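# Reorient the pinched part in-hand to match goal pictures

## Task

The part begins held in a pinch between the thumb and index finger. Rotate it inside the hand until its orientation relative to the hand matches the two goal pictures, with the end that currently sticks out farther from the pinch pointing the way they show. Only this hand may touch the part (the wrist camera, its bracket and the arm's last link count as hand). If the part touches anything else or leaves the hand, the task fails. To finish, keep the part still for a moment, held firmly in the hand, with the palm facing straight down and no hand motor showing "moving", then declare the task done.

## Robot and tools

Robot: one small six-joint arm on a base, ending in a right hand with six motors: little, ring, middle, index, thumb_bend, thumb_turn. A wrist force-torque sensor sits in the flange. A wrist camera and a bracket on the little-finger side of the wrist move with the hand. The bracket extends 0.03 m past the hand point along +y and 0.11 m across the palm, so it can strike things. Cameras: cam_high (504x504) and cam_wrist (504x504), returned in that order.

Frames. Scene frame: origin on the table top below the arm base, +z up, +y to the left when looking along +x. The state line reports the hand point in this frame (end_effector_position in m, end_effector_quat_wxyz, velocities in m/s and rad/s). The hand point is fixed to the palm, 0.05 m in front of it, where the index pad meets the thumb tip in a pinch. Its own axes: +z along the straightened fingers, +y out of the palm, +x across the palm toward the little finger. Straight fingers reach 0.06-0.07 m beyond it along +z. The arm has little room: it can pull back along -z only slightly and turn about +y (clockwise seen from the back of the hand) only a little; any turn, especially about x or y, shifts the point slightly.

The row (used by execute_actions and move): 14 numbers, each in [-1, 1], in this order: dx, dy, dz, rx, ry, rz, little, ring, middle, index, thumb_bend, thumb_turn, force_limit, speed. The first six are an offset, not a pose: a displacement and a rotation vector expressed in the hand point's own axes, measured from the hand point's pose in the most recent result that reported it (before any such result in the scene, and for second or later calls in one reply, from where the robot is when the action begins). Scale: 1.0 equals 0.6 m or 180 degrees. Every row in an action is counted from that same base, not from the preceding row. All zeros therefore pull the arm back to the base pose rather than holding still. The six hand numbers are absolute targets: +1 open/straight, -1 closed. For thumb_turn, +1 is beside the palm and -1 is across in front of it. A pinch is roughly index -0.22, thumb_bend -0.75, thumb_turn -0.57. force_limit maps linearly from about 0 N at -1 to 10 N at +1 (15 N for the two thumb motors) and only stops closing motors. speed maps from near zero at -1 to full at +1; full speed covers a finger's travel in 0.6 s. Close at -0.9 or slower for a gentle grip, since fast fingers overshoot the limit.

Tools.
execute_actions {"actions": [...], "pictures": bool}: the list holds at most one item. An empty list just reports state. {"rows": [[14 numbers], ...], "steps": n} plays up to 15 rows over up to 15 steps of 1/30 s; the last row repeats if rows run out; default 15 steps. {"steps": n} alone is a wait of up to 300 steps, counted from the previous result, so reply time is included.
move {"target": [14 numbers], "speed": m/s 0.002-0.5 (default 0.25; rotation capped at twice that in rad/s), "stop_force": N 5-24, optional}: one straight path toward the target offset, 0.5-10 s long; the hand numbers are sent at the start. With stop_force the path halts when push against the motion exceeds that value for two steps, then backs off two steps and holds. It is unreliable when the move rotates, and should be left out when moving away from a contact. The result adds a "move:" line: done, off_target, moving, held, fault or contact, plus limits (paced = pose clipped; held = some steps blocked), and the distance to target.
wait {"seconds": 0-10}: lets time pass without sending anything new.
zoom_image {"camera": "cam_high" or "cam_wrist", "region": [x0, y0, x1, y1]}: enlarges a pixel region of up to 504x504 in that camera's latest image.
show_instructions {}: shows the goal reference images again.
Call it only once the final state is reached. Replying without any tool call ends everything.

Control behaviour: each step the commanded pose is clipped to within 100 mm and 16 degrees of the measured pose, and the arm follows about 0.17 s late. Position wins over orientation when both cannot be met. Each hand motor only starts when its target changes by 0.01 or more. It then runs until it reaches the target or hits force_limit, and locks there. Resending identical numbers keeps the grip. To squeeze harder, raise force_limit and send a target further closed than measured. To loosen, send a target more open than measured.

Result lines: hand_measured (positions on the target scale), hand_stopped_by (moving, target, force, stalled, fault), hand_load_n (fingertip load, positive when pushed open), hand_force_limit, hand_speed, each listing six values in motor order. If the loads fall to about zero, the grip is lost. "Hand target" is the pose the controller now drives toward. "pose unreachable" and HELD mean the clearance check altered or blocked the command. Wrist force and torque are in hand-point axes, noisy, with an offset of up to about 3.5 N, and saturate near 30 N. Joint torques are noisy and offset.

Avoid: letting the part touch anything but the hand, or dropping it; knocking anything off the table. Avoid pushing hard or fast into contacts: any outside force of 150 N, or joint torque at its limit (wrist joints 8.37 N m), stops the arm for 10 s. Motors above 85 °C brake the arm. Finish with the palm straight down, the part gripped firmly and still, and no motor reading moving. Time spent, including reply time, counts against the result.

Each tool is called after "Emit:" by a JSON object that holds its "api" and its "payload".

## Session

Emit:
{"api": "show_instructions", "payload": {}}

Emit:
{"api": "execute_actions", "payload": {"actions": []}}

Reference images for this scene: goal picture from the wrist camera place, goal picture looking into the palm, FIVE-FINGER HAND page 1.

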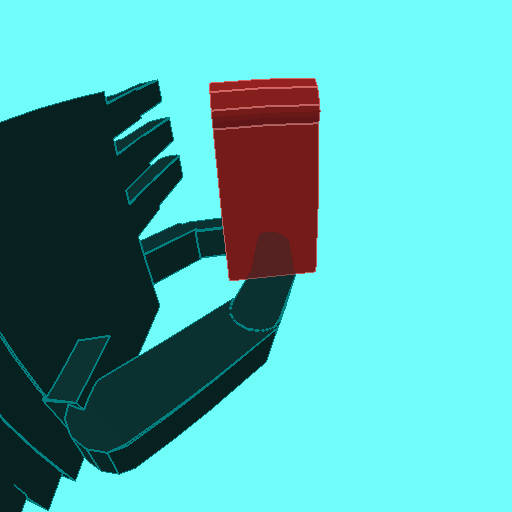

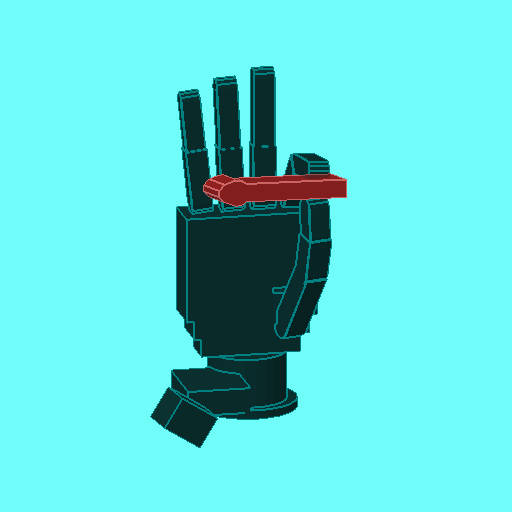

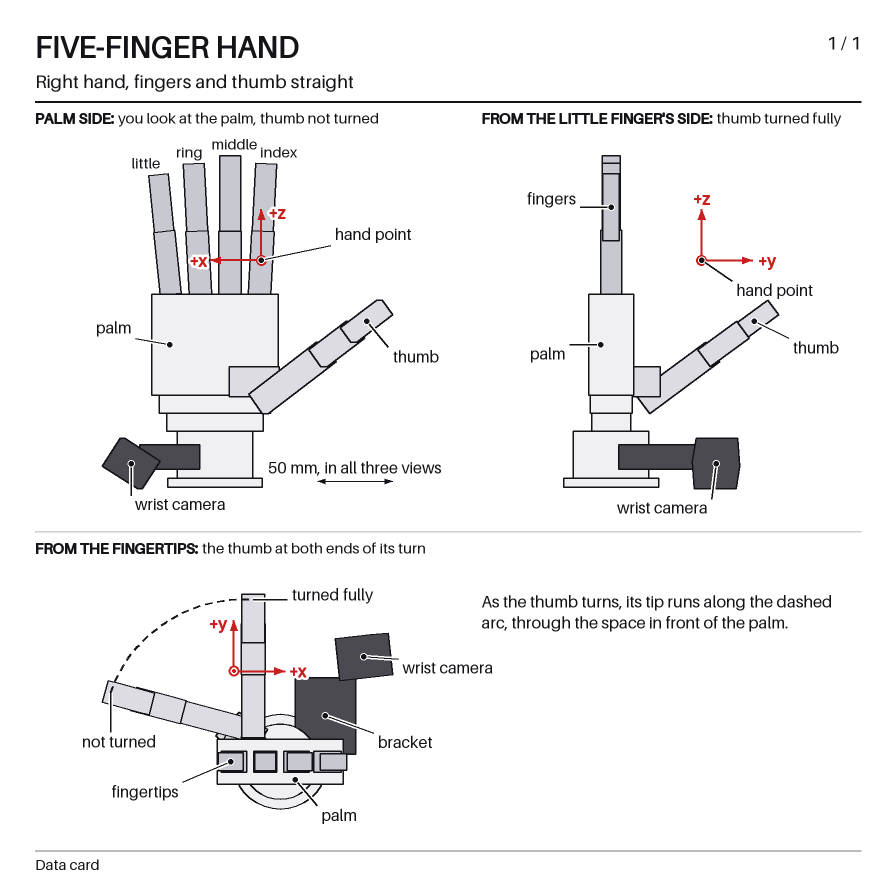

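Scene clock: 0.00 s of 6000.00 s.
end_effector_position=(+0.4558, -0.0217, +0.3141) hand_measured=(+1.000, +1.000, +1.000, -0.050, -0.750, -0.570) hand_load_n=(+0.0, +0.0, +0.0, +7.5, +0.5, -0.5) hand_stopped_by=(target, target, target, target, target, target) hand_force_limit=0.00 hand_speed=-0.80 end_effector_quat_wxyz=(+0.424, -0.406, +0.553, -0.591) end_effector_velocity=(-0.000, -0.000, -0.000) end_effector_angular_velocity=(+0.000, +0.001, -0.000)
Joint positions: [-0.47  -1.445  2.247 -3.996 -1.37  -0.011]
Joint velocities: [-0. -0.  0.  0. -0. -0.]
Joint torques (N m, as the arm reports them, + toward a larger angle): no reading
Motor temperatures (°C, as the motors report them): [30 28 31 43 35 38]
Wrist force (N, on the end effector, along its own x y z axes, offset not removed): no reading
Wrist torque (N m, same axes, about the end effector's origin, offset not removed): no reading
Hand target: +0.456, -0.022, +0.314; +0.424, -0.406, +0.553, -0.591

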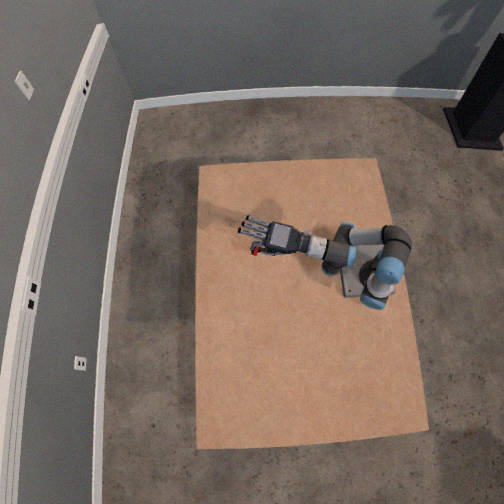

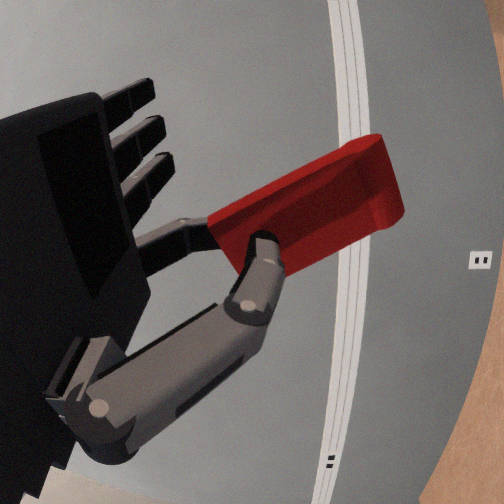

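Emit:
{"api": "zoom_image", "payload": {"camera": "cam_wrist", "region": [180, 90, 440, 350]}}

Region (180, 90, 440, 350) of cam_wrist's 504x504 image, scaled by 1.938, with more detail than that image has.

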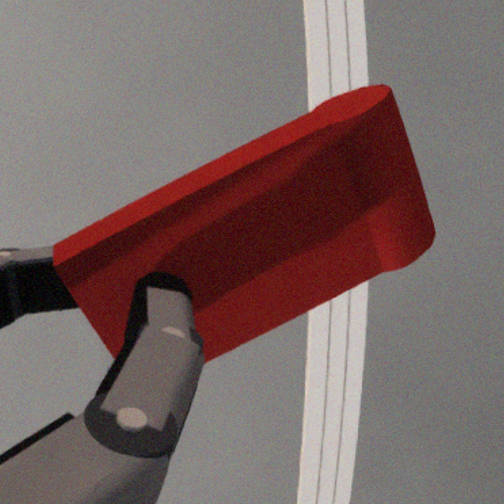

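Emit:
{"api": "move", "payload": {"target": [-0.0409, -0.0360, 0, 0, 0, 0.1556, 1, 1, 1, -0.032, -0.75, -0.57, -0.7, -0.98], "speed": 0.3}}

Scene clock: 47.50 s of 6000.00 s.
end_effector_position=(+0.4622, +0.0022, +0.3354) hand_measured=(+1.000, +1.000, +1.000, -0.032, -0.750, -0.570) hand_load_n=(+0.0, +0.0, +0.0, +1.0, +0.5, +0.0) hand_stopped_by=(target, target, target, target, target, target) hand_force_limit=-0.70 hand_speed=-0.98 end_effector_quat_wxyz=(+0.555, -0.260, +0.635, -0.471) end_effector_velocity=(+0.000, +0.000, +0.000) end_effector_angular_velocity=(+0.011, -0.004, +0.001)
Joint positions: [-0.471 -1.445  2.248 -3.995 -1.369  0.477]
Joint velocities: [ 0.     0.003 -0.001 -0.003 -0.     0.012]
Joint torques (N m, as the arm reports them, + toward a larger angle): [ 3.55 -5.46 -4.01 -1.98 -0.61  0.81]
Motor temperatures (°C, as the motors report them): [30 28 31 43 35 38]
Wrist force (N, on the end effector, along its own x y z axes, offset not removed): [-1.4 -1.5 -0.8]
Wrist torque (N m, same axes, about the end effector's origin, offset not removed): [-0.23 0.17 -0.19]
Hand target: +0.462, +0.002, +0.335; +0.555, -0.260, +0.635, -0.471
Off the commanded pose: 0.000 m, 0 deg.
After step 90, 43.20 s passed at rest.
move: done

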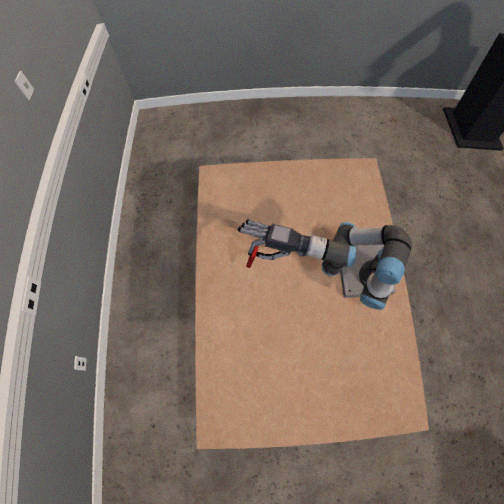

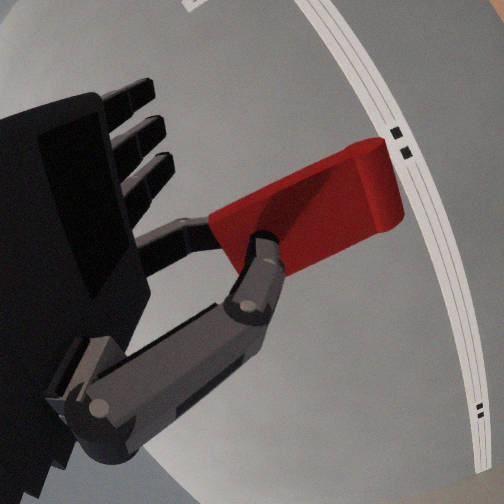

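Emit:
{"api": "execute_actions", "payload": {"actions": []}}

Scene clock: 55.57 s of 6000.00 s.
end_effector_position=(+0.4623, +0.0022, +0.3354) hand_measured=(+1.000, +1.000, +1.000, -0.032, -0.750, -0.570) hand_load_n=(+0.0, +0.0, +0.0, +1.0, +0.5, +0.0) hand_stopped_by=(target, target, target, target, target, target) hand_force_limit=-0.70 hand_speed=-0.98 end_effector_quat_wxyz=(+0.555, -0.260, +0.635, -0.471) end_effector_velocity=(-0.000, -0.001, +0.000) end_effector_angular_velocity=(-0.001, -0.000, -0.001)
Joint positions: [-0.471 -1.445  2.248 -3.995 -1.369  0.478]
Joint velocities: [-0.002  0.    -0.    -0.001  0.    -0.   ]
Joint torques (N m, as the arm reports them, + toward a larger angle): [ 2.9  -5.63 -4.01 -1.97 -0.49  0.88]
Motor temperatures (°C, as the motors report them): [30 28 31 43 35 38]
Wrist force (N, on the end effector, along its own x y z axes, offset not removed): [-2.6 -1.4 0.5]
Wrist torque (N m, same axes, about the end effector's origin, offset not removed): [-0.36 0.29 -0.25]
Hand target: +0.462, +0.002, +0.335; +0.555, -0.260, +0.635, -0.471
Off the commanded pose: 0.000 m, 0 deg.
Steps of this call (steps 1 to 90: nothing new was sent; then 5.07 s passed at rest). Readings (end_effector_position | what the end effector reports):
1: (+0.4623, +0.0022, +0.3354) | hand_measured=(+1.000, +1.000, +1.000, -0.032, -0.750, -0.570) hand_load_n=(+0.0, +0.0, +0.0, +1.0, +0.5, +0.0) hand_stopped_by=(target, target, target, target, target, target) hand_force_limit=-0.70 hand_speed=-0.98
2: (+0.4623, +0.0022, +0.3354) | hand_measured=(+1.000, +1.000, +1.000, -0.032, -0.750, -0.570) hand_load_n=(+0.0, +0.0, +0.0, +1.0, +0.5, +0.0) hand_stopped_by=(target, target, target, target, target, target) hand_force_limit=-0.70 hand_speed=-0.98
4: (+0.4623, +0.0022, +0.3354) | hand_measured=(+1.000, +1.000, +1.000, -0.032, -0.750, -0.570) hand_load_n=(+0.0, +0.0, +0.0, +1.0, +0.5, +0.0) hand_stopped_by=(target, target, target, target, target, target) hand_force_limit=-0.70 hand_speed=-0.98
8: (+0.4623, +0.0022, +0.3354) | hand_measured=(+1.000, +1.000, +1.000, -0.032, -0.750, -0.570) hand_load_n=(+0.0, +0.0, +0.0, +1.0, +0.5, +0.0) hand_stopped_by=(target, target, target, target, target, target) hand_force_limit=-0.70 hand_speed=-0.98
90: the state above

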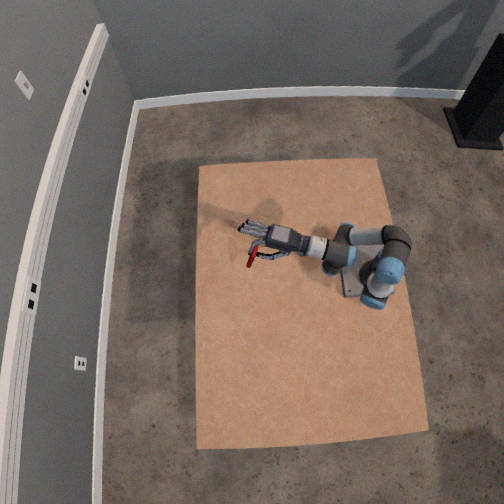

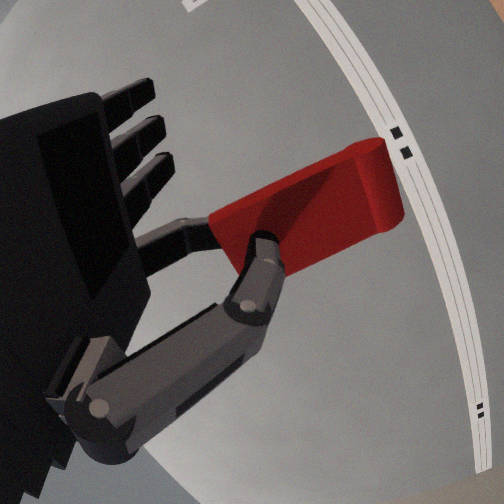

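Emit:
{"api": "move", "payload": {"target": [-0.0608, -0.0948, 0, 0, 0, 0.3333, 1, 1, 1, -0.3, -0.75, -0.57, -0.7, -0.98], "speed": 0.2}}

Scene clock: 70.00 s of 6000.00 s.
end_effector_position=(+0.4604, +0.0093, +0.4025) hand_measured=(+1.000, +1.000, +1.000, -0.034, -0.750, -0.570) hand_load_n=(+0.0, +0.0, +0.0, +1.5, +0.5, -0.5) hand_stopped_by=(target, target, target, force, target, target) hand_force_limit=-0.70 hand_speed=-0.98 end_effector_quat_wxyz=(+0.716, +0.092, +0.680, -0.131) end_effector_velocity=(-0.000, -0.000, +0.001) end_effector_angular_velocity=(+0.007, -0.004, -0.001)
Joint positions: [-0.472 -1.446  2.248 -3.995 -1.367  1.525]
Joint velocities: [ 0.002  0.001 -0.001 -0.002 -0.003  0.008]
Joint torques (N m, as the arm reports them, + toward a larger angle): [ 3.29 -5.63 -8.21 -1.95 -0.58  0.91]
Motor temperatures (°C, as the motors report them): [30 28 31 43 35 38]
Wrist force (N, on the end effector, along its own x y z axes, offset not removed): [-0.5 -0.7 0.2]
Wrist torque (N m, same axes, about the end effector's origin, offset not removed): [-0.06 0.00 -0.11]
Hand target: +0.460, +0.009, +0.403; +0.716, +0.092, +0.680, -0.130
Off the commanded pose: 0.000 m, 0 deg.
After step 90, 8.40 s passed at rest.
move: done

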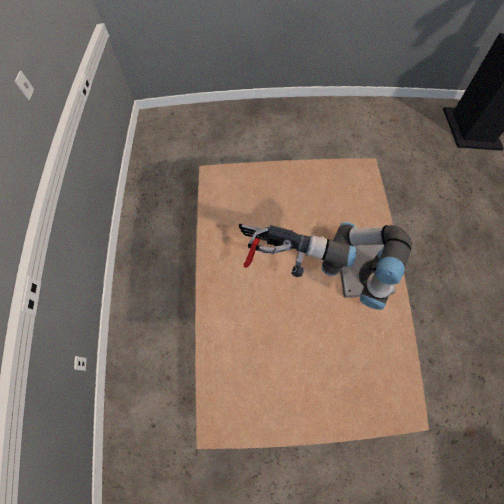

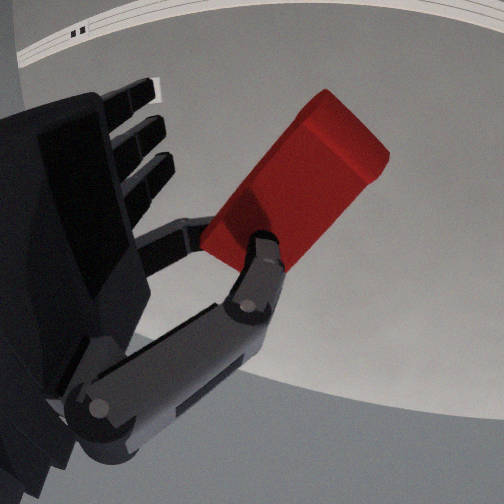

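Emit:
{"api": "move", "payload": {"target": [-0.0489, -0.0495, 0, 0, 0, 0.2, 1, 1, 1, -0.3, -0.75, -0.57, -0.7, -0.98], "speed": 0.15}}

Emit:
{"api": "zoom_image", "payload": {"camera": "cam_wrist", "region": [126, 40, 426, 340]}}

Scene clock: 78.60 s of 6000.00 s.
end_effector_position=(+0.4500, -0.0170, +0.4331) hand_measured=(+1.000, +1.000, +1.000, -0.034, -0.750, -0.570) hand_load_n=(+0.0, +0.0, +0.0, +1.5, +0.5, -0.5) hand_stopped_by=(target, target, target, force, target, target) hand_force_limit=-0.70 hand_speed=-0.98 end_effector_quat_wxyz=(+0.721, +0.297, +0.618, +0.097) end_effector_velocity=(-0.000, +0.000, +0.001) end_effector_angular_velocity=(+0.010, -0.004, +0.002)
Joint positions: [-0.473 -1.445  2.249 -3.996 -1.367  2.152]
Joint velocities: [ 0.002  0.    -0.001 -0.001 -0.     0.011]
Joint torques (N m, as the arm reports them, + toward a larger angle): [  3.89 -10.5   -8.03  -0.67  -0.71   1.01]
Motor temperatures (°C, as the motors report them): [30 28 31 43 35 38]
Wrist force (N, on the end effector, along its own x y z axes, offset not removed): [-0.4 -3.5 -0.5]
Wrist torque (N m, same axes, about the end effector's origin, offset not removed): [-0.51 0.11 -0.23]
Hand target: +0.450, -0.017, +0.433; +0.721, +0.298, +0.618, +0.097
Off the commanded pose: 0.000 m, 0 deg.
After step 90, 3.13 s passed at rest.
move: done

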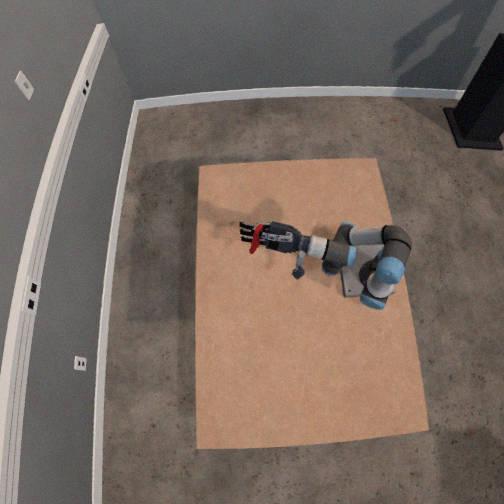

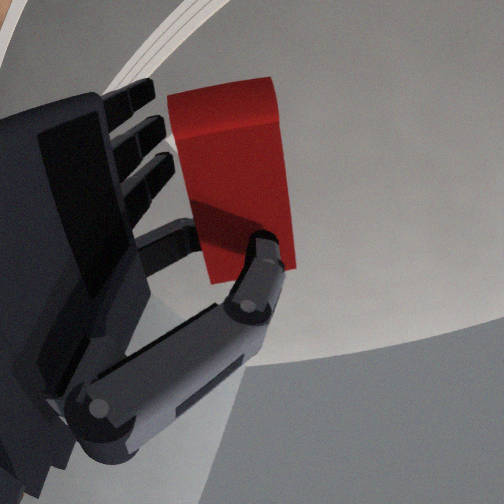

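Region (126, 40, 426, 340) of cam_wrist's 504x504 image, scaled by 1.680, with more detail than that image has.

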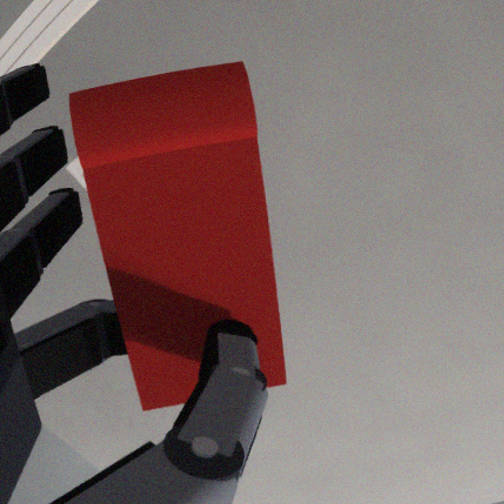

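Emit:
{"api": "move", "payload": {"target": [0.0667, 0.0116, 0, 0, 0, -0.1944, 1, 1, 1, -0.3, -0.75, -0.57, -0.7, -0.98], "speed": 0.15}}

Emit:
{"api": "zoom_image", "payload": {"camera": "cam_wrist", "region": [126, 40, 426, 340]}}

Scene clock: 95.37 s of 6000.00 s.
end_effector_position=(+0.4602, +0.0088, +0.4036) hand_measured=(+1.000, +1.000, +1.000, -0.034, -0.750, -0.570) hand_load_n=(+0.0, +0.0, +0.0, +1.5, +0.5, -0.5) hand_stopped_by=(target, target, target, force, target, target) hand_force_limit=-0.70 hand_speed=-0.98 end_effector_quat_wxyz=(+0.717, +0.098, +0.679, -0.124) end_effector_velocity=(+0.000, +0.001, -0.000) end_effector_angular_velocity=(-0.011, +0.003, -0.001)
Joint positions: [-0.473 -1.446  2.248 -3.996 -1.367  1.542]
Joint velocities: [ 0.002 -0.001 -0.001  0.001 -0.002 -0.011]
Joint torques (N m, as the arm reports them, + toward a larger angle): [  4.09 -10.13  -8.16  -0.68  -0.72  -0.78]
Motor temperatures (°C, as the motors report them): [30 28 31 43 35 38]
Wrist force (N, on the end effector, along its own x y z axes, offset not removed): [-1.1 -1.6 3.2]
Wrist torque (N m, same axes, about the end effector's origin, offset not removed): [-0.49 0.10 -0.17]
Hand target: +0.460, +0.009, +0.404; +0.717, +0.098, +0.679, -0.125
Off the commanded pose: 0.000 m, 0 deg.
After step 90, 11.37 s passed at rest.
move: done

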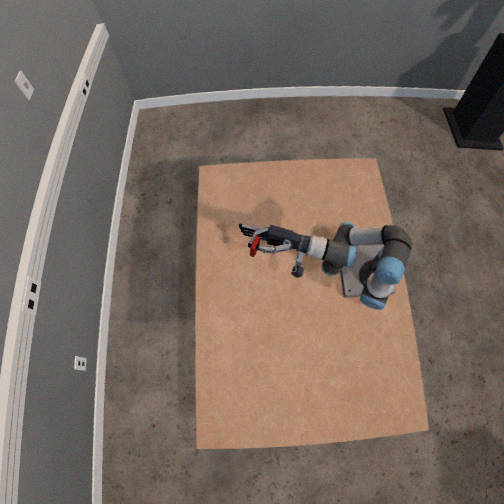

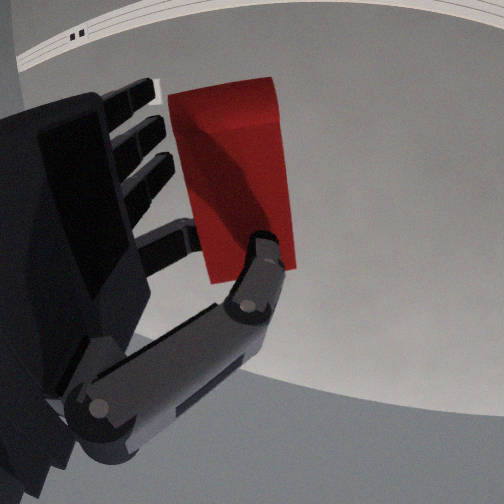

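Region (126, 40, 426, 340) of cam_wrist's 504x504 image, scaled by 1.680, with more detail than that image has.

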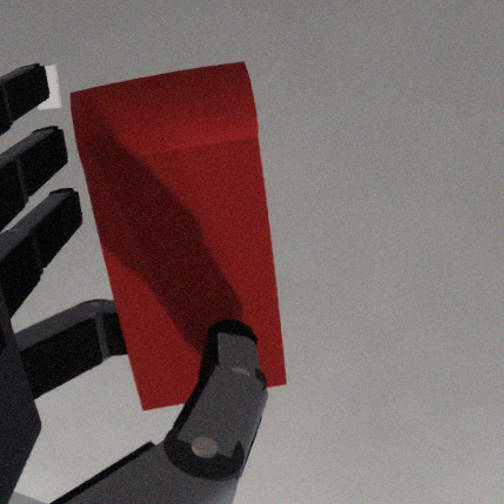

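Emit:
{"api": "execute_actions", "payload": {"actions": [{"rows": [[0,0,0,0,0,0,1,1,1,-0.032,-0.75,-0.57,-0.4,-0.95],[0,0,0,0,0,0,1,1,1,-0.032,-0.75,-0.57,-0.4,-0.95],[0,0,0,0,0,0,1,1,1,-0.3,-0.75,-0.57,-0.4,-0.9],[0,0,0,0,0,0,1,1,1,-0.3,-0.75,-0.57,-0.4,-0.9],[0,0,0,0,0,0,1,1,1,-0.3,-0.75,-0.57,-0.4,-0.9],[0,0,0,0,0,0,1,1,1,-0.3,-0.75,-0.57,-0.4,-0.9],[0,0,0,0,0,0,1,1,1,-0.3,-0.75,-0.57,-0.4,-0.9],[0,0,0,0,0,0,1,1,1,-0.034,-0.75,-0.57,-0.4,-0.95]], "steps": 15}]}}

Emit:
{"api": "zoom_image", "payload": {"camera": "cam_wrist", "region": [126, 40, 426, 340]}}

Scene clock: 183.03 s of 6000.00 s.
end_effector_position=(+0.4602, +0.0089, +0.4036) hand_measured=(+1.000, +1.000, +1.000, -0.034, -0.750, -0.570) hand_load_n=(+0.0, +0.0, +0.0, +1.5, +0.5, -0.5) hand_stopped_by=(target, target, target, moving, target, target) hand_force_limit=-0.40 hand_speed=-0.95 end_effector_quat_wxyz=(+0.717, +0.098, +0.679, -0.124) end_effector_velocity=(+0.000, -0.001, +0.000) end_effector_angular_velocity=(-0.001, +0.000, -0.001)
Joint positions: [-0.472 -1.446  2.248 -3.996 -1.367  1.542]
Joint velocities: [-0.002  0.    -0.001 -0.     0.001 -0.001]
Joint torques (N m, as the arm reports them, + toward a larger angle): [-2.87 -6.37 -4.87 -1.91  0.8   0.9 ]
Motor temperatures (°C, as the motors report them): [30 28 32 43 35 38]
Wrist force (N, on the end effector, along its own x y z axes, offset not removed): [-1.8 -1.8 2.0]
Wrist torque (N m, same axes, about the end effector's origin, offset not removed): [-0.39 0.22 -0.16]
Hand target: +0.460, +0.009, +0.404; +0.717, +0.098, +0.679, -0.124
Off the commanded pose: 0.000 m, 0 deg.
Steps of this call (steps 1 to 90: nothing new was sent; then 84.17 s passed at rest; steps 91 to 105: all 15 steps of this action). Readings (end_effector_position | what the end effector reports):
91: (+0.4602, +0.0089, +0.4035) | hand_measured=(+1.000, +1.000, +1.000, -0.034, -0.750, -0.570) hand_load_n=(+0.0, +0.0, +0.0, +1.5, +0.5, -0.5) hand_stopped_by=(target, target, target, moving, target, target) hand_force_limit=-0.40 hand_speed=-0.95
92: (+0.4602, +0.0089, +0.4035) | hand_measured=(+1.000, +1.000, +1.000, -0.034, -0.750, -0.570) hand_load_n=(+0.0, +0.0, +0.0, +1.5, +0.5, -0.5) hand_stopped_by=(target, target, target, moving, target, target) hand_force_limit=-0.40 hand_speed=-0.95
94: (+0.4602, +0.0089, +0.4035) | hand_measured=(+1.000, +1.000, +1.000, -0.038, -0.750, -0.570) hand_load_n=(+0.0, +0.0, +0.0, +3.0, +0.5, -0.5) hand_stopped_by=(target, target, target, moving, target, target) hand_force_limit=-0.40 hand_speed=-0.90
98: (+0.4602, +0.0088, +0.4036) | hand_measured=(+1.000, +1.000, +1.000, -0.042, -0.750, -0.570) hand_load_n=(+0.0, +0.0, +0.0, +4.5, +0.5, -0.5) hand_stopped_by=(target, target, target, moving, target, target) hand_force_limit=-0.40 hand_speed=-0.95
105: the state above

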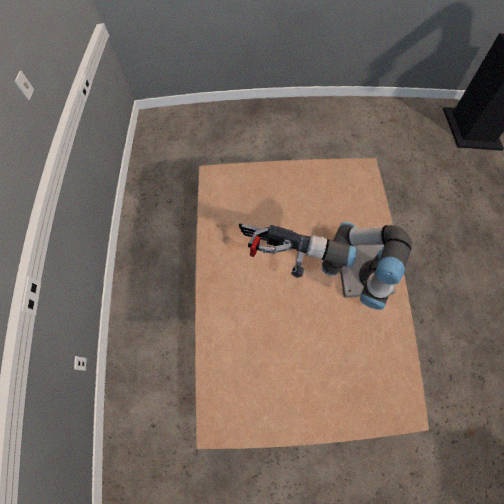

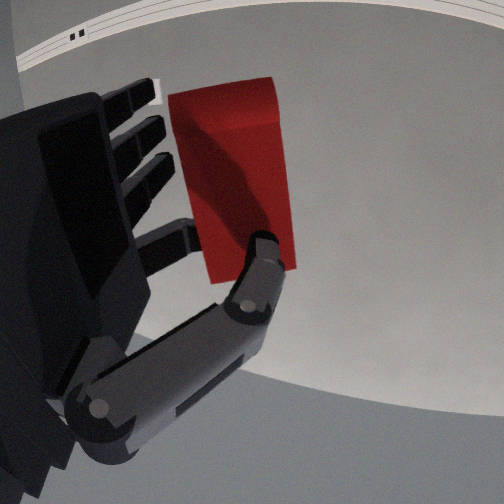

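Region (126, 40, 426, 340) of cam_wrist's 504x504 image, scaled by 1.680, with more detail than that image has.

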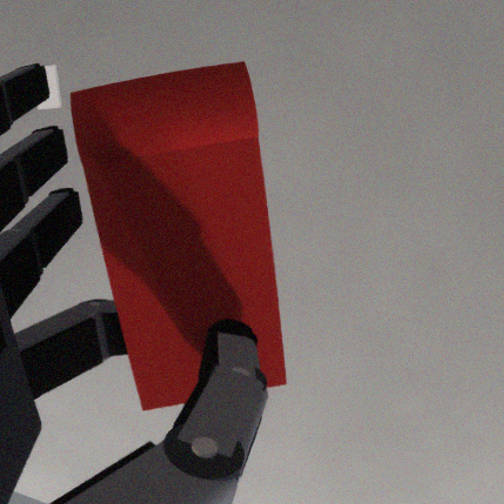

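Emit:
{"api": "execute_actions", "payload": {"actions": [{"rows": [[0,0,0,0,0,0,1,1,1,-0.032,-0.75,-0.57,-0.4,-0.95],[0,0,0,0,0,0,1,1,1,-0.032,-0.75,-0.57,-0.4,-0.95],[0,0,0,0,0,0,1,1,1,-0.032,-0.75,-0.57,-0.4,-0.95],[0,0,0,0,0,0,1,1,1,-0.032,-0.75,-0.57,-0.4,-0.95],[0,0,0,0,0,0,1,1,1,-0.032,-0.75,-0.57,-0.4,-0.95],[0,0,0,0,0,0,1,1,1,-0.3,-0.75,-0.57,-0.4,-0.9],[0,0,0,0,0,0,1,1,1,-0.3,-0.75,-0.57,-0.4,-0.9],[0,0,0,0,0,0,1,1,1,-0.3,-0.75,-0.57,-0.4,-0.9],[0,0,0,0,0,0,1,1,1,-0.3,-0.75,-0.57,-0.4,-0.9],[0,0,0,0,0,0,1,1,1,-0.034,-0.75,-0.57,-0.4,-0.95]], "steps": 15}]}}

Emit:
{"api": "zoom_image", "payload": {"camera": "cam_wrist", "region": [126, 40, 426, 340]}}

Scene clock: 189.80 s of 6000.00 s.
end_effector_position=(+0.4602, +0.0088, +0.4036) hand_measured=(+1.000, +1.000, +1.000, -0.034, -0.750, -0.570) hand_load_n=(+0.0, +0.0, +0.0, +1.5, +0.5, -0.5) hand_stopped_by=(target, target, target, moving, target, target) hand_force_limit=-0.40 hand_speed=-0.95 end_effector_quat_wxyz=(+0.717, +0.098, +0.679, -0.124) end_effector_velocity=(-0.000, -0.000, -0.000) end_effector_angular_velocity=(-0.001, +0.001, -0.001)
Joint positions: [-0.473 -1.446  2.248 -3.996 -1.367  1.542]
Joint velocities: [-0.001 -0.     0.001  0.     0.    -0.001]
Joint torques (N m, as the arm reports them, + toward a larger angle): [ 2.92 -9.78 -7.09 -1.87  0.05  0.79]
Motor temperatures (°C, as the motors report them): [30 28 32 43 35 38]
Wrist force (N, on the end effector, along its own x y z axes, offset not removed): [-2.2 0.8 1.2]
Wrist torque (N m, same axes, about the end effector's origin, offset not removed): [0.02 0.19 -0.08]
Hand target: +0.460, +0.009, +0.404; +0.717, +0.098, +0.679, -0.124
Off the commanded pose: 0.000 m, 0 deg.
Steps of this call (steps 1 to 90: nothing new was sent; then 3.27 s passed at rest; steps 91 to 105: all 15 steps of this action). Readings (end_effector_position | what the end effector reports):
91: (+0.4602, +0.0088, +0.4036) | hand_measured=(+1.000, +1.000, +1.000, -0.034, -0.750, -0.570) hand_load_n=(+0.0, +0.0, +0.0, +1.5, +0.5, -0.5) hand_stopped_by=(target, target, target, moving, target, target) hand_force_limit=-0.40 hand_speed=-0.95
92: (+0.4602, +0.0088, +0.4036) | hand_measured=(+1.000, +1.000, +1.000, -0.034, -0.750, -0.570) hand_load_n=(+0.0, +0.0, +0.0, +1.5, +0.5, -0.5) hand_stopped_by=(target, target, target, moving, target, target) hand_force_limit=-0.40 hand_speed=-0.95
94: (+0.4602, +0.0088, +0.4036) | hand_measured=(+1.000, +1.000, +1.000, -0.032, -0.750, -0.570) hand_load_n=(+0.0, +0.0, +0.0, +1.0, +0.5, -0.5) hand_stopped_by=(target, target, target, moving, target, target) hand_force_limit=-0.40 hand_speed=-0.95
98: (+0.4602, +0.0088, +0.4036) | hand_measured=(+1.000, +1.000, +1.000, -0.042, -0.750, -0.570) hand_load_n=(+0.0, +0.0, +0.0, +4.5, +0.5, -0.5) hand_stopped_by=(target, target, target, force, target, target) hand_force_limit=-0.40 hand_speed=-0.90
105: the state above

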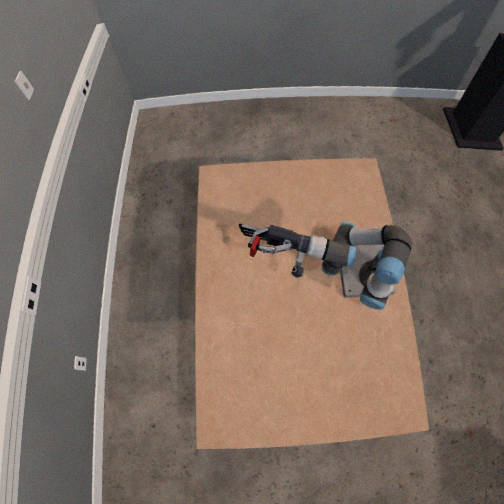

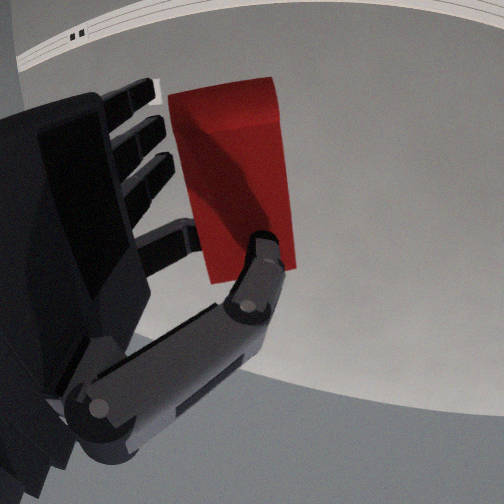

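Region (126, 40, 426, 340) of cam_wrist's 504x504 image, scaled by 1.680, with more detail than that image has.

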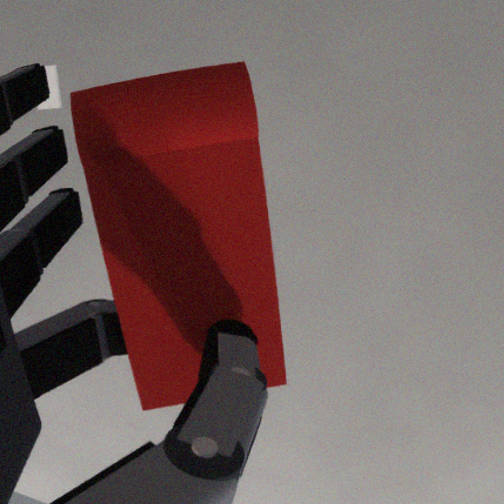

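Emit:
{"api": "move", "payload": {"target": [0.0107, 0.0049, 0, 0, 0, -0.0333, 1, 1, 1, -0.034, -0.75, -0.57, -0.4, -0.95], "speed": 0.1}}

Emit:
{"api": "execute_actions", "payload": {"actions": [{"rows": [[0,0,0,0,0,0,1,1,1,-0.032,-0.75,-0.57,-0.4,-0.95],[0,0,0,0,0,0,1,1,1,-0.032,-0.75,-0.57,-0.4,-0.95],[0,0,0,0,0,0,1,1,1,-0.032,-0.75,-0.57,-0.4,-0.95],[0,0,0,0,0,0,1,1,1,-0.3,-0.75,-0.57,-0.4,-0.9],[0,0,0,0,0,0,1,1,1,-0.3,-0.75,-0.57,-0.4,-0.9],[0,0,0,0,0,0,1,1,1,-0.3,-0.75,-0.57,-0.4,-0.9],[0,0,0,0,0,0,1,1,1,-0.3,-0.75,-0.57,-0.4,-0.9],[0,0,0,0,0,0,1,1,1,-0.034,-0.75,-0.57,-0.4,-0.95]], "steps": 15}], "pictures": true}}

Emit:
{"api": "zoom_image", "payload": {"camera": "cam_wrist", "region": [126, 40, 426, 340]}}

Scene clock: 201.33 s of 6000.00 s.
end_effector_position=(+0.4614, +0.0113, +0.3971) hand_measured=(+1.000, +1.000, +1.000, -0.034, -0.750, -0.570) hand_load_n=(+0.0, +0.0, +0.0, +1.5, +0.5, -0.5) hand_stopped_by=(target, target, target, target, target, target) hand_force_limit=-0.40 hand_speed=-0.95 end_effector_quat_wxyz=(+0.709, +0.063, +0.683, -0.161) end_effector_velocity=(+0.000, -0.000, -0.001) end_effector_angular_velocity=(-0.010, +0.004, -0.001)
Joint positions: [-0.472 -1.445  2.248 -3.995 -1.367  1.439]
Joint velocities: [-0.    -0.    -0.001  0.002 -0.001 -0.01 ]
Joint torques (N m, as the arm reports them, + toward a larger angle): [ 3.2  -9.4  -7.99 -0.67 -0.62 -0.79]
Motor temperatures (°C, as the motors report them): [30 28 32 43 35 38]
Wrist force (N, on the end effector, along its own x y z axes, offset not removed): [-2.2 -0.8 0.2]
Wrist torque (N m, same axes, about the end effector's origin, offset not removed): [-0.13 0.36 -0.16]
Hand target: +0.461, +0.011, +0.397; +0.709, +0.062, +0.683, -0.162
Off the commanded pose: 0.000 m, 0 deg.
After step 90, 7.70 s passed at rest.
move: done

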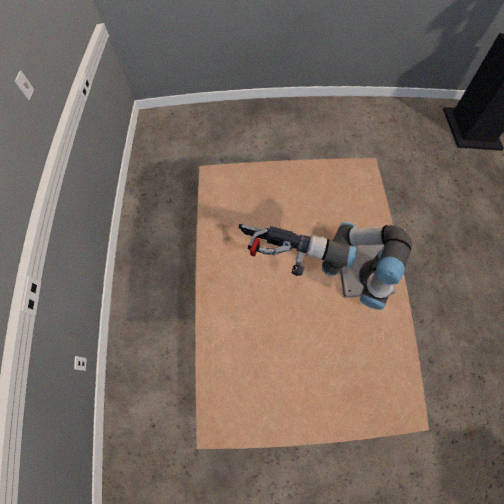

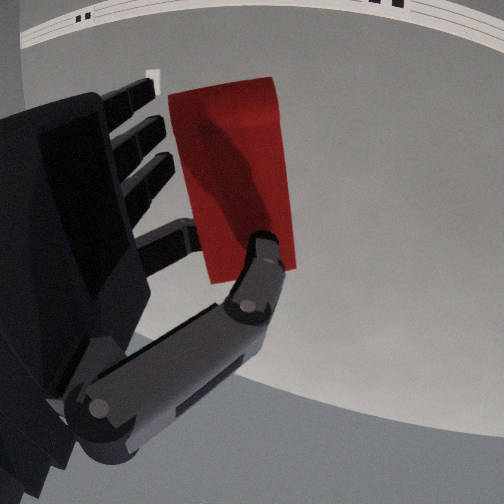

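Scene clock: 201.83 s of 6000.00 s.
end_effector_position=(+0.4614, +0.0113, +0.3971) hand_measured=(+1.000, +1.000, +1.000, -0.034, -0.750, -0.570) hand_load_n=(+0.0, +0.0, +0.0, +1.5, +0.5, -0.5) hand_stopped_by=(target, target, target, moving, target, target) hand_force_limit=-0.40 hand_speed=-0.95 end_effector_quat_wxyz=(+0.709, +0.063, +0.683, -0.161) end_effector_velocity=(-0.000, +0.000, -0.000) end_effector_angular_velocity=(+0.000, +0.000, +0.000)
Joint positions: [-0.472 -1.445  2.248 -3.995 -1.367  1.439]
Joint velocities: [ 0.  0.  0. -0.  0.  0.]
Joint torques (N m, as the arm reports them, + toward a larger angle): [ 2.15 -9.49 -7.2  -1.1  -0.32  0.88]
Motor temperatures (°C, as the motors report them): [30 28 32 43 35 38]
Wrist force (N, on the end effector, along its own x y z axes, offset not removed): [-1.3 0.1 1.1]
Wrist torque (N m, same axes, about the end effector's origin, offset not removed): [0.01 0.14 -0.21]
Hand target: +0.461, +0.011, +0.397; +0.709, +0.063, +0.683, -0.161
Off the commanded pose: 0.000 m, 0 deg.
Steps of this call (steps 1 to 15: all 15 steps of this action). Readings (end_effector_position | what the end effector reports):
1: (+0.4614, +0.0113, +0.3971) | hand_measured=(+1.000, +1.000, +1.000, -0.034, -0.750, -0.570) hand_load_n=(+0.0, +0.0, +0.0, +1.5, +0.5, -0.5) hand_stopped_by=(target, target, target, moving, target, target) hand_force_limit=-0.40 hand_speed=-0.95
2: (+0.4614, +0.0113, +0.3971) | hand_measured=(+1.000, +1.000, +1.000, -0.034, -0.750, -0.570) hand_load_n=(+0.0, +0.0, +0.0, +1.5, +0.5, -0.5) hand_stopped_by=(target, target, target, moving, target, target) hand_force_limit=-0.40 hand_speed=-0.95
4: (+0.4614, +0.0113, +0.3971) | hand_measured=(+1.000, +1.000, +1.000, -0.032, -0.750, -0.570) hand_load_n=(+0.0, +0.0, +0.0, +1.0, +0.5, -0.5) hand_stopped_by=(target, target, target, moving, target, target) hand_force_limit=-0.40 hand_speed=-0.90
8: (+0.4614, +0.0113, +0.3971) | hand_measured=(+1.000, +1.000, +1.000, -0.042, -0.750, -0.570) hand_load_n=(+0.0, +0.0, +0.0, +4.0, +0.5, -0.5) hand_stopped_by=(target, target, target, moving, target, target) hand_force_limit=-0.40 hand_speed=-0.95
15: the state above

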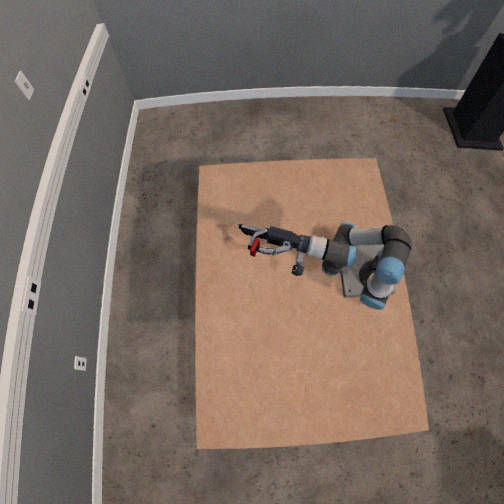

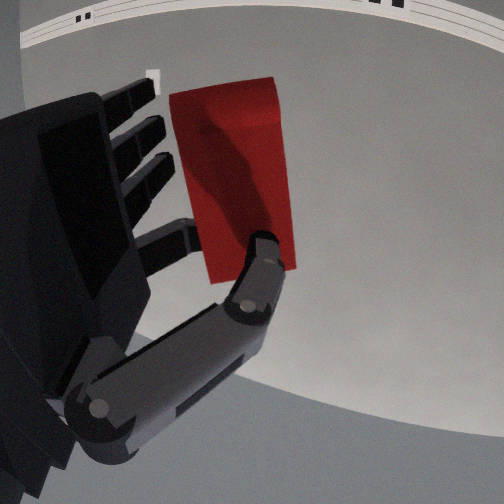

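Region (126, 40, 426, 340) of cam_wrist's 504x504 image, scaled by 1.680, with more detail than that image has.

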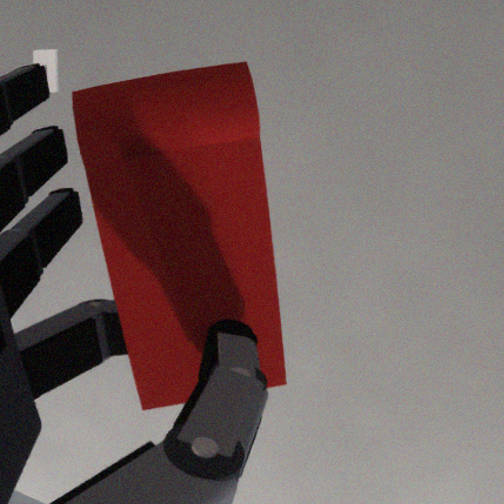

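Emit:
{"api": "execute_actions", "payload": {"actions": [{"rows": [[0,0,0,0,0,0,1,1,1,-0.032,-0.75,-0.57,-0.4,-0.95],[0,0,0,0,0,0,1,1,1,-0.032,-0.75,-0.57,-0.4,-0.95],[0,0,0,0,0,0,1,1,1,-0.032,-0.75,-0.57,-0.4,-0.95],[0,0,0,0,0,0,1,1,1,-0.032,-0.75,-0.57,-0.4,-0.95],[0,0,0,0,0,0,1,1,1,-0.3,-0.75,-0.57,-0.4,-0.9],[0,0,0,0,0,0,1,1,1,-0.3,-0.75,-0.57,-0.4,-0.9],[0,0,0,0,0,0,1,1,1,-0.3,-0.75,-0.57,-0.4,-0.9],[0,0,0,0,0,0,1,1,1,-0.3,-0.75,-0.57,-0.4,-0.9],[0,0,0,0,0,0,1,1,1,-0.034,-0.75,-0.57,-0.4,-0.95]], "steps": 15}], "pictures": true}}

Emit:
{"api": "zoom_image", "payload": {"camera": "cam_wrist", "region": [126, 40, 426, 340]}}

Scene clock: 209.00 s of 6000.00 s.
end_effector_position=(+0.4614, +0.0113, +0.3971) hand_measured=(+1.000, +1.000, +1.000, -0.034, -0.750, -0.570) hand_load_n=(+0.0, +0.0, +0.0, +1.5, +0.5, -0.5) hand_stopped_by=(target, target, target, moving, target, target) hand_force_limit=-0.40 hand_speed=-0.95 end_effector_quat_wxyz=(+0.709, +0.063, +0.683, -0.161) end_effector_velocity=(+0.000, +0.000, -0.000) end_effector_angular_velocity=(+0.001, +0.000, +0.001)
Joint positions: [-0.472 -1.445  2.248 -3.995 -1.367  1.439]
Joint velocities: [-0.     0.     0.001 -0.     0.001  0.001]
Joint torques (N m, as the arm reports them, + toward a larger angle): [-1.39 -9.19 -5.5  -1.53  0.49  0.78]
Motor temperatures (°C, as the motors report them): [30 28 32 43 35 38]
Wrist force (N, on the end effector, along its own x y z axes, offset not removed): [0.0 -0.5 -0.7]
Wrist torque (N m, same axes, about the end effector's origin, offset not removed): [0.08 0.03 -0.09]
Hand target: +0.461, +0.011, +0.397; +0.709, +0.063, +0.683, -0.161
Off the commanded pose: 0.000 m, 0 deg.
Steps of this call (steps 1 to 90: nothing new was sent; then 3.67 s passed at rest; steps 91 to 105: all 15 steps of this action). Readings (end_effector_position | what the end effector reports):
91: (+0.4614, +0.0113, +0.3971) | hand_measured=(+1.000, +1.000, +1.000, -0.034, -0.750, -0.570) hand_load_n=(+0.0, +0.0, +0.0, +1.5, +0.5, -0.5) hand_stopped_by=(target, target, target, moving, target, target) hand_force_limit=-0.40 hand_speed=-0.95
92: (+0.4614, +0.0113, +0.3971) | hand_measured=(+1.000, +1.000, +1.000, -0.034, -0.750, -0.570) hand_load_n=(+0.0, +0.0, +0.0, +1.5, +0.5, -0.5) hand_stopped_by=(target, target, target, moving, target, target) hand_force_limit=-0.40 hand_speed=-0.95
94: (+0.4614, +0.0113, +0.3971) | hand_measured=(+1.000, +1.000, +1.000, -0.032, -0.750, -0.570) hand_load_n=(+0.0, +0.0, +0.0, +1.0, +0.5, -0.5) hand_stopped_by=(target, target, target, moving, target, target) hand_force_limit=-0.40 hand_speed=-0.95
98: (+0.4614, +0.0113, +0.3971) | hand_measured=(+1.000, +1.000, +1.000, -0.042, -0.750, -0.570) hand_load_n=(+0.0, +0.0, +0.0, +4.0, +0.5, -0.5) hand_stopped_by=(target, target, target, force, target, target) hand_force_limit=-0.40 hand_speed=-0.90
105: the state above

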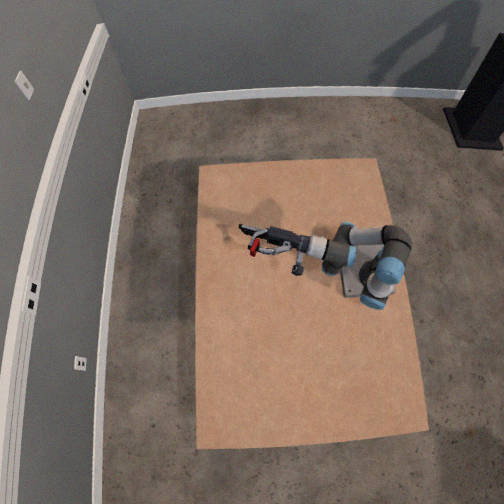

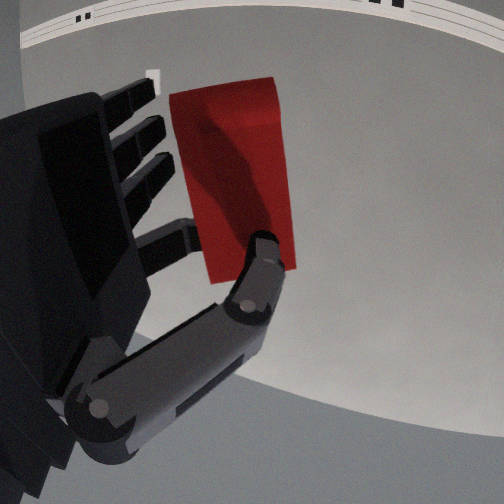

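Region (126, 40, 426, 340) of cam_wrist's 504x504 image, scaled by 1.680, with more detail than that image has.

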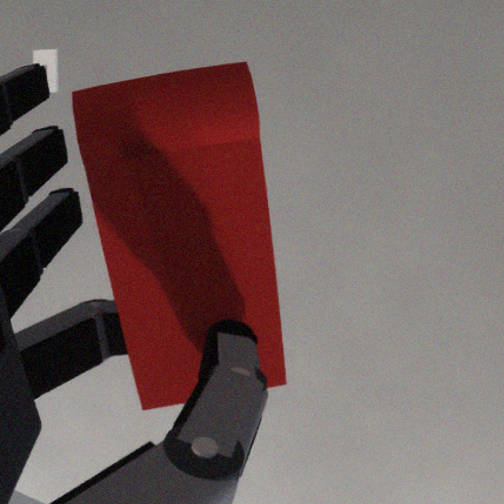

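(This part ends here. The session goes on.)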